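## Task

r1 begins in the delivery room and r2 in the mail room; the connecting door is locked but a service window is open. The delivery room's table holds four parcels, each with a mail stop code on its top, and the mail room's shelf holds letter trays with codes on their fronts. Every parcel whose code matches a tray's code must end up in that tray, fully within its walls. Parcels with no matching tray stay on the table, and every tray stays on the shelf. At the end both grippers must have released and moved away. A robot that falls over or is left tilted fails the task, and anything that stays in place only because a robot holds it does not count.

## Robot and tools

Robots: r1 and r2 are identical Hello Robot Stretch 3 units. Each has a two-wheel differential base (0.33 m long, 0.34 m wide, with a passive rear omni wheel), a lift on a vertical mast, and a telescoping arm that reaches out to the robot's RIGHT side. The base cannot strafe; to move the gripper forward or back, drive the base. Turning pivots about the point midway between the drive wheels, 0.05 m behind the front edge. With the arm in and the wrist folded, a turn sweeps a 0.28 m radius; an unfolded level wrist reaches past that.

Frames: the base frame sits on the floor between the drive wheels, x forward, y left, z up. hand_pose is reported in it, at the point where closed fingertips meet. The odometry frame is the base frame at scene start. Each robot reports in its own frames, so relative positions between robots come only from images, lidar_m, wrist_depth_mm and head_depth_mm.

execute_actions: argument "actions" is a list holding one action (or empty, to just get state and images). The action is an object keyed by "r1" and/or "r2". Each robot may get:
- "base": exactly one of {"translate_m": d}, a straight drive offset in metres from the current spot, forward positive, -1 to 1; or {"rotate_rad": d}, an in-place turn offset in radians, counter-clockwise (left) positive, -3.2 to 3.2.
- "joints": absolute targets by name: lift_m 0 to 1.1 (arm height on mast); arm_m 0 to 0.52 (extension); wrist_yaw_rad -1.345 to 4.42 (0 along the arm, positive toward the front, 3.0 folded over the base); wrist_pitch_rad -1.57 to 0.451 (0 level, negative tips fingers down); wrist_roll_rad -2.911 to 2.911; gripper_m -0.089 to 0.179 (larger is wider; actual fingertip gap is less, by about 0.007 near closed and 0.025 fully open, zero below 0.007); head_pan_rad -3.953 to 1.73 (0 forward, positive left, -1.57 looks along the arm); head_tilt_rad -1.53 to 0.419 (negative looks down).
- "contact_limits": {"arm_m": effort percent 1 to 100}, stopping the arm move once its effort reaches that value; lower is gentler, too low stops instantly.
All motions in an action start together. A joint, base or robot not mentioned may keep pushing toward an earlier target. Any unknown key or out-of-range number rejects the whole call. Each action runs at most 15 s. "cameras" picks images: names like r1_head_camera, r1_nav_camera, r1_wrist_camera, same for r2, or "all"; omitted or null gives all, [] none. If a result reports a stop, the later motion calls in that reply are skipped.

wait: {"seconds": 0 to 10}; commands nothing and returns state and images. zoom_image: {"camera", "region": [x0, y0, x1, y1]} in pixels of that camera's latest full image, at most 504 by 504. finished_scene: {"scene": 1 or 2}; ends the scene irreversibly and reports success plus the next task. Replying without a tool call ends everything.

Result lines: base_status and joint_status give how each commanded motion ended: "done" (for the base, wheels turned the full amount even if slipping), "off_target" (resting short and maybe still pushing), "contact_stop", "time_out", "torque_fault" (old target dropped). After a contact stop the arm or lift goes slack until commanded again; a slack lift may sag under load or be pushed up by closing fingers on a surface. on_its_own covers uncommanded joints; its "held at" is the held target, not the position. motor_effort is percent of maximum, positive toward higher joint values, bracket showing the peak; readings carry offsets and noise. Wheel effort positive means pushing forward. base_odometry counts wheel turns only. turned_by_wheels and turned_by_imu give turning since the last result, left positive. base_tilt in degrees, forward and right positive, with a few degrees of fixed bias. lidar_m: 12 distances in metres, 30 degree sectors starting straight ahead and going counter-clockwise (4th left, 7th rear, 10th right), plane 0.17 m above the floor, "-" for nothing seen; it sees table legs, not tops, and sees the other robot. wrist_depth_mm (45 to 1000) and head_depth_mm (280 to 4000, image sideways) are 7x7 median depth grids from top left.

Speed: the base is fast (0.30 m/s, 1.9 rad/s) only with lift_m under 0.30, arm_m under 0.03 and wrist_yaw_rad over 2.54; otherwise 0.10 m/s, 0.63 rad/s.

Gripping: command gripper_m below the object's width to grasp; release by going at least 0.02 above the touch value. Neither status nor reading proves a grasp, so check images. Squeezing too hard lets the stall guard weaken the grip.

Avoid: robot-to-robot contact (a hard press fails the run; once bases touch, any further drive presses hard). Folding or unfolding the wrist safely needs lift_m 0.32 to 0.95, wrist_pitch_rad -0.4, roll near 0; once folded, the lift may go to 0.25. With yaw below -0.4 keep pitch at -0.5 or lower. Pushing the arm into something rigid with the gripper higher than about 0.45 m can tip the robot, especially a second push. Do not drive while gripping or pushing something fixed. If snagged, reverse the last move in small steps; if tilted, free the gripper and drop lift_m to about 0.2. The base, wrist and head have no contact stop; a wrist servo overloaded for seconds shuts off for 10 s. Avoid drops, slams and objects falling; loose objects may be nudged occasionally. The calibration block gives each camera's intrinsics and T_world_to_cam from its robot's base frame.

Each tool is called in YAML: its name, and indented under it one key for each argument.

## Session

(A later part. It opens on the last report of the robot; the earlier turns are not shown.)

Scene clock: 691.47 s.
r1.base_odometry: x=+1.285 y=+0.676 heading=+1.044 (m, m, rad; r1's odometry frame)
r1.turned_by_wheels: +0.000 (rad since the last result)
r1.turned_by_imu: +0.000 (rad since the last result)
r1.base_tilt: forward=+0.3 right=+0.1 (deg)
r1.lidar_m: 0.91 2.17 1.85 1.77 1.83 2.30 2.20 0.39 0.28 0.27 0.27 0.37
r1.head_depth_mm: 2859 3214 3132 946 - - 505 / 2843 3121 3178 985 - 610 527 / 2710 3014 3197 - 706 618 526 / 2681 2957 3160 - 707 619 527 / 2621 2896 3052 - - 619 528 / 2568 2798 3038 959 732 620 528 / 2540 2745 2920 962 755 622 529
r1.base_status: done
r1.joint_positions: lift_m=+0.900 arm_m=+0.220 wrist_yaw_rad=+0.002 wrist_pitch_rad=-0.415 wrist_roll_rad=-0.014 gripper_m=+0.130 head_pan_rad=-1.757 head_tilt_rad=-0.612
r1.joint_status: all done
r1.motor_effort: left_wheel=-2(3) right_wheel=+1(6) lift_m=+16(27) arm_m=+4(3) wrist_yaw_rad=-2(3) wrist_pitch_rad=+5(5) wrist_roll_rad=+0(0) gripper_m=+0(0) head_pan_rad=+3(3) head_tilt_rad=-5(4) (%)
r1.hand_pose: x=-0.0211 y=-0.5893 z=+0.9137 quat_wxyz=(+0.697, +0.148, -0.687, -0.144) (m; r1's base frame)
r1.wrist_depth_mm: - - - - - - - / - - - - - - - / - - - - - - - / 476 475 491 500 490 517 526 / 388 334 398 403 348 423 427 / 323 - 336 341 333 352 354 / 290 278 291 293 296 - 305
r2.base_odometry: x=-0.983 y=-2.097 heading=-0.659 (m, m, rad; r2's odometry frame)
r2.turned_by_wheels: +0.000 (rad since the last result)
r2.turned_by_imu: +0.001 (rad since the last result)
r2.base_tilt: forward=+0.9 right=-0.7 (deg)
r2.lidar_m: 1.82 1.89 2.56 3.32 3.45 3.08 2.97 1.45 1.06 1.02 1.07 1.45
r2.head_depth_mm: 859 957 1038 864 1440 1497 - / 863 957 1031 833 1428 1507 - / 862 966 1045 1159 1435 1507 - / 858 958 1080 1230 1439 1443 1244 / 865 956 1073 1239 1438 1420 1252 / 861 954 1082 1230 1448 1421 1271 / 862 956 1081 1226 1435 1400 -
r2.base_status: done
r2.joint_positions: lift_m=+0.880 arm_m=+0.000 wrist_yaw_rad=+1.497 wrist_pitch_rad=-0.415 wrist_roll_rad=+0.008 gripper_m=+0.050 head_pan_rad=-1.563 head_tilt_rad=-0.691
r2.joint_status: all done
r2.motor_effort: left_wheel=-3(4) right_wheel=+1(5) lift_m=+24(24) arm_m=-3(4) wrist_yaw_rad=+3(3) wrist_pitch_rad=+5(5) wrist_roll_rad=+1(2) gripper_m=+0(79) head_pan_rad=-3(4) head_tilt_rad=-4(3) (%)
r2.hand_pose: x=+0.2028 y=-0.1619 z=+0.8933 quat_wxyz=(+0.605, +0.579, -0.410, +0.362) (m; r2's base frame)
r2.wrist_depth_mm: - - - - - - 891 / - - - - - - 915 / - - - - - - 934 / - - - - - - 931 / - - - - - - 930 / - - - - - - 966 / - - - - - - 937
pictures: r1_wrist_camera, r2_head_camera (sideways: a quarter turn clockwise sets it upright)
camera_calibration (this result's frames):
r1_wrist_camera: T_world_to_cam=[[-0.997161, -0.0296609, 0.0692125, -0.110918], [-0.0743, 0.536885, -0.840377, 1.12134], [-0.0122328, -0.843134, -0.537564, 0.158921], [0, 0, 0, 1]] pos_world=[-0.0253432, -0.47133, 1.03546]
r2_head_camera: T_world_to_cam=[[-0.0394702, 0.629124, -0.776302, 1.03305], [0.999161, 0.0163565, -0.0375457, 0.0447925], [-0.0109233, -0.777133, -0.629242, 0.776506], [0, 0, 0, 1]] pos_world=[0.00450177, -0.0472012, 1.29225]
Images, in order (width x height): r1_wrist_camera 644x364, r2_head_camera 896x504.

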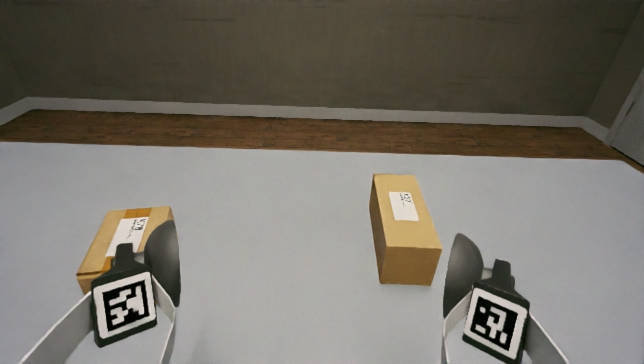

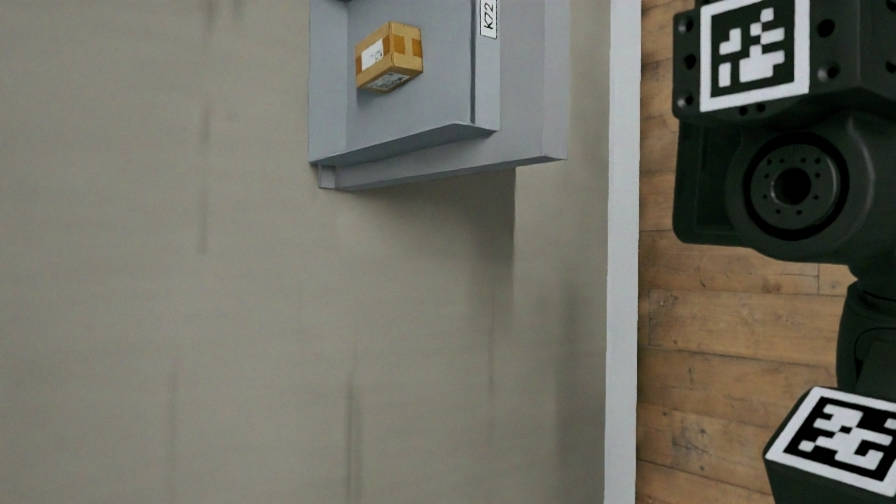

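zoom_image:
  camera: "r1_wrist_camera"
  region: [370, 175, 440, 235]

zoom_image:
  camera: "r1_wrist_camera"
  region: [95, 200, 185, 270]

Region (370, 175, 440, 235) of r1_wrist_camera's 644x364 image, scaled by 7.200; it fills the top 432 rows of this view, and the rest is white.

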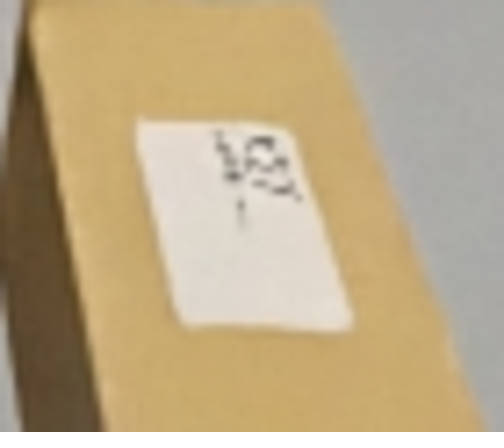

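Region (95, 200, 185, 270) of r1_wrist_camera's 644x364 image, scaled by 5.600.

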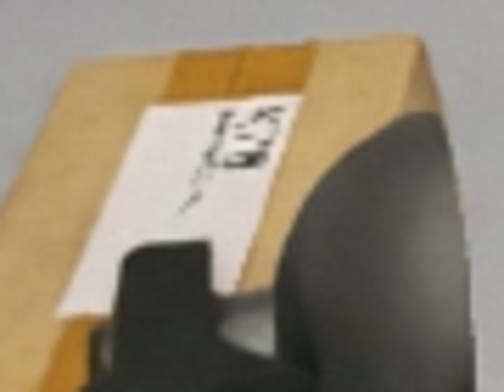

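execute_actions:
  actions:
    - {"r2":{"base":{"translate_m":0.12}},"r1":{"base":{"translate_m":-0.1},"joints":{"arm_m":0.36}}}
  cameras: ["r1_wrist_camera"]

zoom_image:
  camera: "r1_wrist_camera"
  region: [260, 200, 420, 364]

Scene clock: 702.20 s.
r1.base_odometry: x=+1.235 y=+0.590 heading=+1.044 (m, m, rad; r1's odometry frame)
r1.turned_by_wheels: +0.000 (rad since the last result)
r1.turned_by_imu: -0.001 (rad since the last result)
r1.base_tilt: forward=+0.3 right=+0.1 (deg)
r1.lidar_m: 0.95 2.28 1.85 1.77 1.83 2.20 2.10 0.39 0.28 0.27 0.28 0.37
r1.head_depth_mm: 2901 3157 3159 944 794 - 504 / 2835 3128 3155 1025 - 587 526 / 2735 3001 3222 - 726 617 526 / 2699 2949 - 915 750 619 528 / 2618 2845 - 884 753 621 527 / 2556 2827 3039 918 754 621 529 / 2527 2759 2953 961 754 622 529
r1.base_status: done
r1.joint_positions: lift_m=+0.900 arm_m=+0.360 wrist_yaw_rad=+0.002 wrist_pitch_rad=-0.415 wrist_roll_rad=-0.014 gripper_m=+0.130 head_pan_rad=-1.757 head_tilt_rad=-0.612
r1.joint_status: all done
r1.motor_effort: left_wheel=-2(6) right_wheel=+1(5) lift_m=+16(16) arm_m=+3(4) wrist_yaw_rad=-2(2) wrist_pitch_rad=+5(5) wrist_roll_rad=+0(0) gripper_m=+0(0) head_pan_rad=+4(3) head_tilt_rad=-4(4) (%)
r1.hand_pose: x=-0.0211 y=-0.7293 z=+0.9137 quat_wxyz=(+0.697, +0.148, -0.687, -0.144) (m; r1's base frame)
r1.wrist_depth_mm: - - - - - - - / - - - - - - - / - - - - - - - / - - - - - - - / 385 410 399 404 412 415 426 / 331 - 332 281 344 356 358 / 288 278 286 245 296 - 301
r2.base_odometry: x=-0.889 y=-2.170 heading=-0.659 (m, m, rad; r2's odometry frame)
r2.turned_by_wheels: +0.000 (rad since the last result)
r2.turned_by_imu: +0.001 (rad since the last result)
r2.base_tilt: forward=+0.8 right=-0.7 (deg)
r2.lidar_m: 1.70 1.76 2.39 3.31 3.44 3.20 3.08 1.45 1.06 1.02 1.06 1.45
r2.head_depth_mm: 859 961 1036 837 1442 1506 - / 862 962 1057 1238 1434 1512 - / 863 959 1080 1235 1442 1506 - / 861 955 1074 1233 1447 1453 1239 / 861 956 1071 1235 1433 1414 1256 / 860 958 1077 1235 1441 1413 1270 / 862 954 1073 1230 1439 1418 -
r2.base_status: done
r2.joint_positions: lift_m=+0.880 arm_m=+0.000 wrist_yaw_rad=+1.497 wrist_pitch_rad=-0.415 wrist_roll_rad=+0.008 gripper_m=+0.050 head_pan_rad=-1.563 head_tilt_rad=-0.691
r2.joint_status: not commanded
r2.motor_effort: left_wheel=-3(4) right_wheel=+1(4) lift_m=+24(24) arm_m=-3(3) wrist_yaw_rad=+2(3) wrist_pitch_rad=+5(5) wrist_roll_rad=+1(1) gripper_m=+1(0) head_pan_rad=-3(4) head_tilt_rad=-5(5) (%)
r2.hand_pose: x=+0.2028 y=-0.1619 z=+0.8933 quat_wxyz=(+0.605, +0.579, -0.410, +0.362) (m; r2's base frame)
r2.wrist_depth_mm: - - - - - - 896 / - - - - - - 913 / - - - - - - 907 / - - - - - - 918 / - - - - - - 944 / - - - - - - 911 / - - - - - - 947
pictures: r1_wrist_camera
camera_calibration (this result's frames):
r1_wrist_camera: T_world_to_cam=[[-0.997164, -0.029557, 0.0692126, -0.115018], [-0.0742442, 0.536893, -0.840377, 1.19651], [-0.0123207, -0.843133, -0.537564, 0.0408784], [0, 0, 0, 1]] pos_world=[-0.0253544, -0.611333, 1.03546]
Images, in order (width x height): r1_wrist_camera 644x364.

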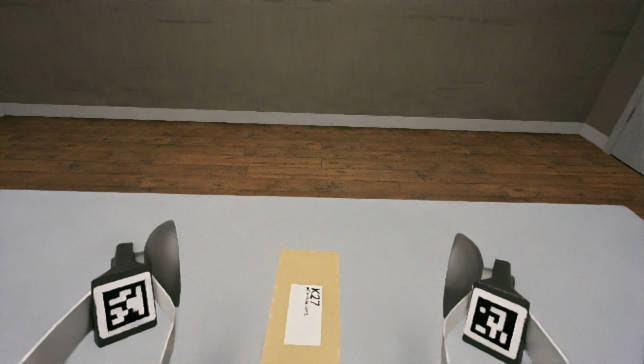

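Region (260, 200, 420, 364) of r1_wrist_camera's 644x364 image, scaled by 3.073; it fills the left 492 columns of this view, and the rest is white.

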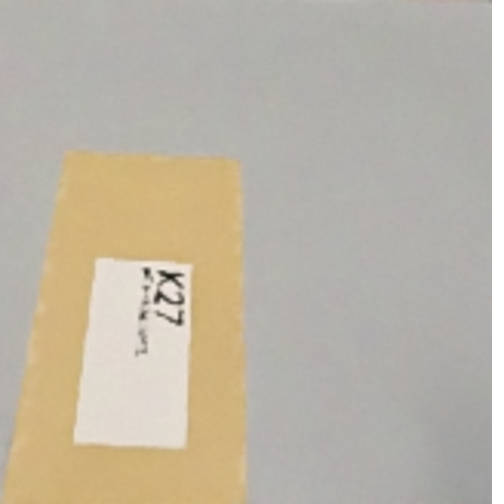

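execute_actions:
  actions:
    - {"r2":{"base":{"translate_m":0.2}},"r1":{"base":{"translate_m":0.25},"joints":{"arm_m":0.3}}}
  cameras: ["r1_wrist_camera"]

zoom_image:
  camera: "r1_wrist_camera"
  region: [240, 200, 400, 364]

Scene clock: 707.77 s.
r1.base_odometry: x=+1.361 y=+0.806 heading=+1.044 (m, m, rad; r1's odometry frame)
r1.turned_by_wheels: +0.000 (rad since the last result)
r1.turned_by_imu: +0.000 (rad since the last result)
r1.base_tilt: forward=+0.3 right=+0.1 (deg)
r1.lidar_m: 1.96 2.02 1.86 1.78 1.83 2.46 2.35 0.38 0.27 0.26 0.27 0.36
r1.head_depth_mm: 2869 3186 3158 949 794 - 505 / 2791 3116 3152 1026 - 617 527 / 2737 2997 3217 - 727 618 526 / 2693 2966 3139 867 750 619 527 / 2641 2863 3098 - 754 619 529 / 2562 2812 3045 923 754 620 530 / 2519 2747 2953 961 754 623 530
r1.base_status: done
r1.joint_positions: lift_m=+0.900 arm_m=+0.300 wrist_yaw_rad=+0.002 wrist_pitch_rad=-0.415 wrist_roll_rad=-0.014 gripper_m=+0.130 head_pan_rad=-1.757 head_tilt_rad=-0.612
r1.joint_status: all done
r1.motor_effort: left_wheel=-2(3) right_wheel=+1(5) lift_m=+16(16) arm_m=-3(3) wrist_yaw_rad=-2(1) wrist_pitch_rad=+5(5) wrist_roll_rad=+0(0) gripper_m=+0(0) head_pan_rad=+3(3) head_tilt_rad=-5(5) (%)
r1.hand_pose: x=-0.0211 y=-0.6701 z=+0.9137 quat_wxyz=(+0.697, +0.148, -0.687, -0.144) (m; r1's base frame)
r1.wrist_depth_mm: - - - - - - - / - - - - - - - / - - - - - - - / 472 482 488 509 511 - - / 385 406 397 403 411 408 408 / 327 - 327 330 345 336 297 / 289 277 275 253 295 - 267
r2.base_odometry: x=-0.730 y=-2.293 heading=-0.659 (m, m, rad; r2's odometry frame)
r2.turned_by_wheels: +0.000 (rad since the last result)
r2.turned_by_imu: +0.001 (rad since the last result)
r2.base_tilt: forward=+0.9 right=-0.7 (deg)
r2.lidar_m: 1.50 1.55 2.08 3.29 3.42 3.43 3.28 1.46 1.06 1.02 1.06 1.46
r2.head_depth_mm: 860 960 1074 1234 1442 1508 - / 863 957 1075 1237 1438 1521 - / 862 955 1075 1231 1446 1507 - / 862 954 1075 1228 1441 1449 1241 / 860 960 1075 1233 1440 1419 1258 / 857 951 1075 1234 1444 1403 1270 / 857 956 1078 1233 1431 1406 -
r2.base_status: done
r2.joint_positions: lift_m=+0.880 arm_m=+0.000 wrist_yaw_rad=+1.497 wrist_pitch_rad=-0.415 wrist_roll_rad=+0.008 gripper_m=+0.050 head_pan_rad=-1.563 head_tilt_rad=-0.691
r2.joint_status: not commanded
r2.motor_effort: left_wheel=-3(4) right_wheel=+1(4) lift_m=+24(24) arm_m=-3(3) wrist_yaw_rad=+4(3) wrist_pitch_rad=+4(5) wrist_roll_rad=+1(2) gripper_m=+1(1) head_pan_rad=-4(3) head_tilt_rad=-3(4) (%)
r2.hand_pose: x=+0.2028 y=-0.1619 z=+0.8933 quat_wxyz=(+0.605, +0.579, -0.410, +0.362) (m; r2's base frame)
r2.wrist_depth_mm: - - - - - - 901 / - - - - - - 880 / - - - - - - 910 / - - - - - - 935 / - - - - - - 927 / - - - - - - 930 / - - - - - - 961
pictures: r1_wrist_camera
camera_calibration (this result's frames):
r1_wrist_camera: T_world_to_cam=[[-0.997164, -0.0295573, 0.0692127, -0.113268], [-0.0742445, 0.536893, -0.840377, 1.16471], [-0.0123205, -0.843133, -0.537564, 0.0908255], [0, 0, 0, 1]] pos_world=[-0.0253543, -0.552093, 1.03546]
Images, in order (width x height): r1_wrist_camera 644x364.

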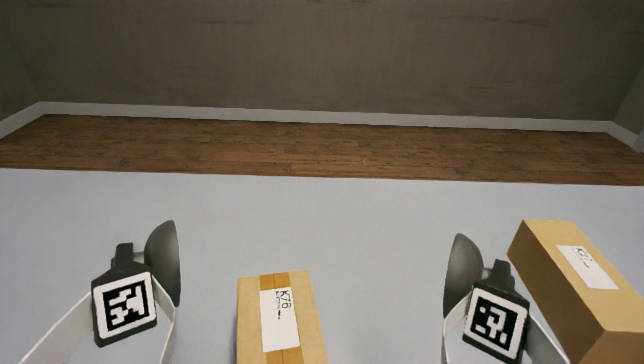

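Region (240, 200, 400, 364) of r1_wrist_camera's 644x364 image, scaled by 3.073; it fills the left 492 columns of this view, and the rest is white.

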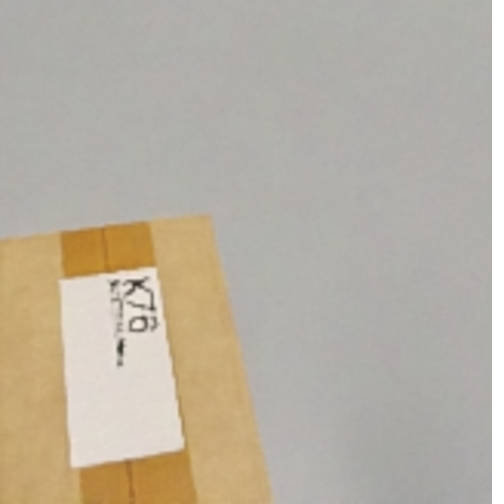

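execute_actions:
  actions:
    - {"r1":{"joints":{"arm_m":0.0,"lift_m":0.94,"wrist_yaw_rad":1.5,"gripper_m":0.05,"head_pan_rad":-1.4,"head_tilt_rad":-0.7}},"r2":{"joints":{"head_pan_rad":-2.2,"head_tilt_rad":-0.5}}}
  cameras: ["r1_head_camera","r2_head_camera","r1_nav_camera"]

Scene clock: 714.43 s.
r1.base_odometry: x=+1.361 y=+0.806 heading=+1.044 (m, m, rad; r1's odometry frame)
r1.turned_by_wheels: +0.000 (rad since the last result)
r1.turned_by_imu: -0.001 (rad since the last result)
r1.base_tilt: forward=+0.3 right=+0.1 (deg)
r1.lidar_m: 1.96 2.02 1.85 1.78 1.84 2.46 2.35 0.38 0.27 0.26 0.27 0.36
r1.head_depth_mm: 2568 2859 2693 845 707 - - / 2603 2870 2690 849 709 - - / 2641 2914 2671 799 690 582 - / 2650 2949 2708 849 691 583 - / 2666 3014 2713 851 693 611 - / 2710 3009 2747 853 693 - - / 2759 3036 2692 853 695 612 497
r1.base_status: not commanded
r1.joint_positions: lift_m=+0.940 arm_m=+0.003 wrist_yaw_rad=+1.498 wrist_pitch_rad=-0.415 wrist_roll_rad=-0.014 gripper_m=+0.050 head_pan_rad=-1.407 head_tilt_rad=-0.691
r1.joint_status: all done
joint sent to its limit — the command would take r1.arm_m past its lower limit, so that joint was sent only as far as its limit.
r1.motor_effort: left_wheel=-2(2) right_wheel=+1(1) lift_m=+35(37) arm_m=-3(2) wrist_yaw_rad=+2(4) wrist_pitch_rad=+5(5) wrist_roll_rad=+0(0) gripper_m=+0(81) head_pan_rad=+3(24) head_tilt_rad=-5(17) (%)
r1.hand_pose: x=+0.2028 y=-0.1647 z=+0.9528 quat_wxyz=(+0.609, +0.575, -0.403, +0.368) (m; r1's base frame)
r1.wrist_depth_mm: - - - - - - - / - - - - - - - / - - - - 753 787 818 / - - - - 587 599 613 / - - - - 473 485 487 / - - - - 398 401 405 / - - - - 328 345 349
r2.base_odometry: x=-0.730 y=-2.293 heading=-0.659 (m, m, rad; r2's odometry frame)
r2.turned_by_wheels: +0.000 (rad since the last result)
r2.turned_by_imu: +0.002 (rad since the last result)
r2.base_tilt: forward=+1.0 right=-0.7 (deg)
r2.lidar_m: 1.50 1.56 2.08 3.30 3.44 3.41 3.28 1.45 1.06 1.02 1.06 1.46
r2.head_depth_mm: 1341 1473 1576 1166 2032 1653 1371 / 1231 1368 1472 1112 1901 1646 1405 / 1148 1249 1363 1100 965 1651 1466 / 1073 1161 1263 1090 908 1629 - / 1002 1079 1167 1147 1385 1551 - / 944 1013 1086 1149 1294 1418 1425 / 888 949 1025 1097 1196 1313 1366
r2.base_status: not commanded
r2.joint_positions: lift_m=+0.880 arm_m=+0.000 wrist_yaw_rad=+1.497 wrist_pitch_rad=-0.415 wrist_roll_rad=+0.008 gripper_m=+0.050 head_pan_rad=-2.193 head_tilt_rad=-0.508
r2.joint_status: all done
r2.motor_effort: left_wheel=-3(3) right_wheel=+1(2) lift_m=+24(24) arm_m=-3(3) wrist_yaw_rad=+3(4) wrist_pitch_rad=+5(5) wrist_roll_rad=+1(1) gripper_m=+1(1) head_pan_rad=-3(44) head_tilt_rad=+2(19) (%)
r2.hand_pose: x=+0.2028 y=-0.1619 z=+0.8933 quat_wxyz=(+0.605, +0.579, -0.410, +0.362) (m; r2's base frame)
r2.wrist_depth_mm: - - - - - - 879 / - - - - - - 906 / - - - - - - 886 / - - - - - - 913 / - - - - - - 938 / - - - - - - 960 / - - - - - - 969
pictures: r1_head_camera (sideways: a quarter turn clockwise sets it upright), r1_nav_camera (sideways: a quarter turn counterclockwise sets it upright), r2_head_camera (sideways: a quarter turn clockwise sets it upright)
camera_calibration (this result's frames):
r1_head_camera: T_world_to_cam=[[-0.0708033, 0.621089, -0.780535, 1.04207], [0.991284, 0.130965, 0.0142911, -0.0196288], [0.111099, -0.77272, -0.624948, 0.767422], [0, 0, 0, 1]] pos_world=[0.00798011, -0.0516448, 1.29325]
r1_nav_camera: T_world_to_cam=[[0.131003, -0.612973, 0.779167, -0.973144], [-0.979322, -0.202233, 0.00555734, 0.0515503], [0.154167, -0.763784, -0.626791, 0.772391], [0, 0, 0, 1]] pos_world=[0.0588915, 0.00385349, 1.24208]
r2_head_camera: T_world_to_cam=[[0.249706, 0.407802, -0.878262, 1.16423], [0.813117, -0.580825, -0.0385093, 0.0471911], [-0.525821, -0.704514, -0.476626, 0.581091], [0, 0, 0, 1]] pos_world=[-0.0235363, -0.037977, 1.30128]
Images, in order (width x height): r1_head_camera 896x504, r1_nav_camera 672x504, r2_head_camera 896x504.

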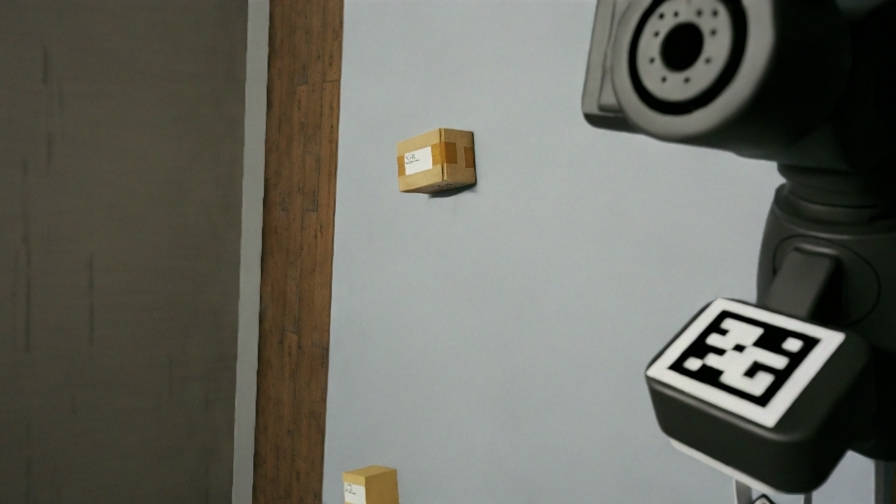

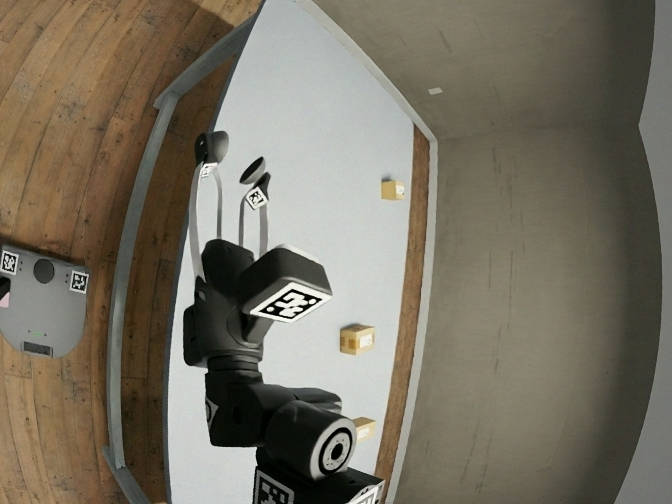

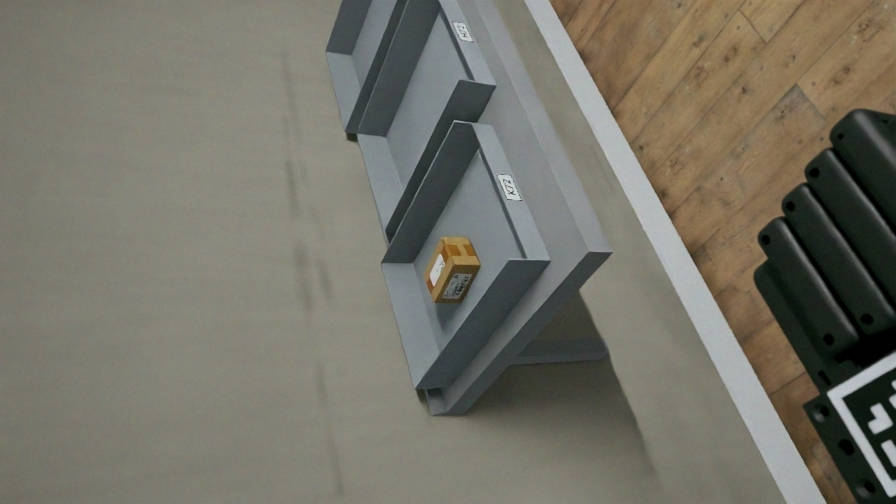

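finished_scene:
  scene: 1

The scene is finished: the task was done.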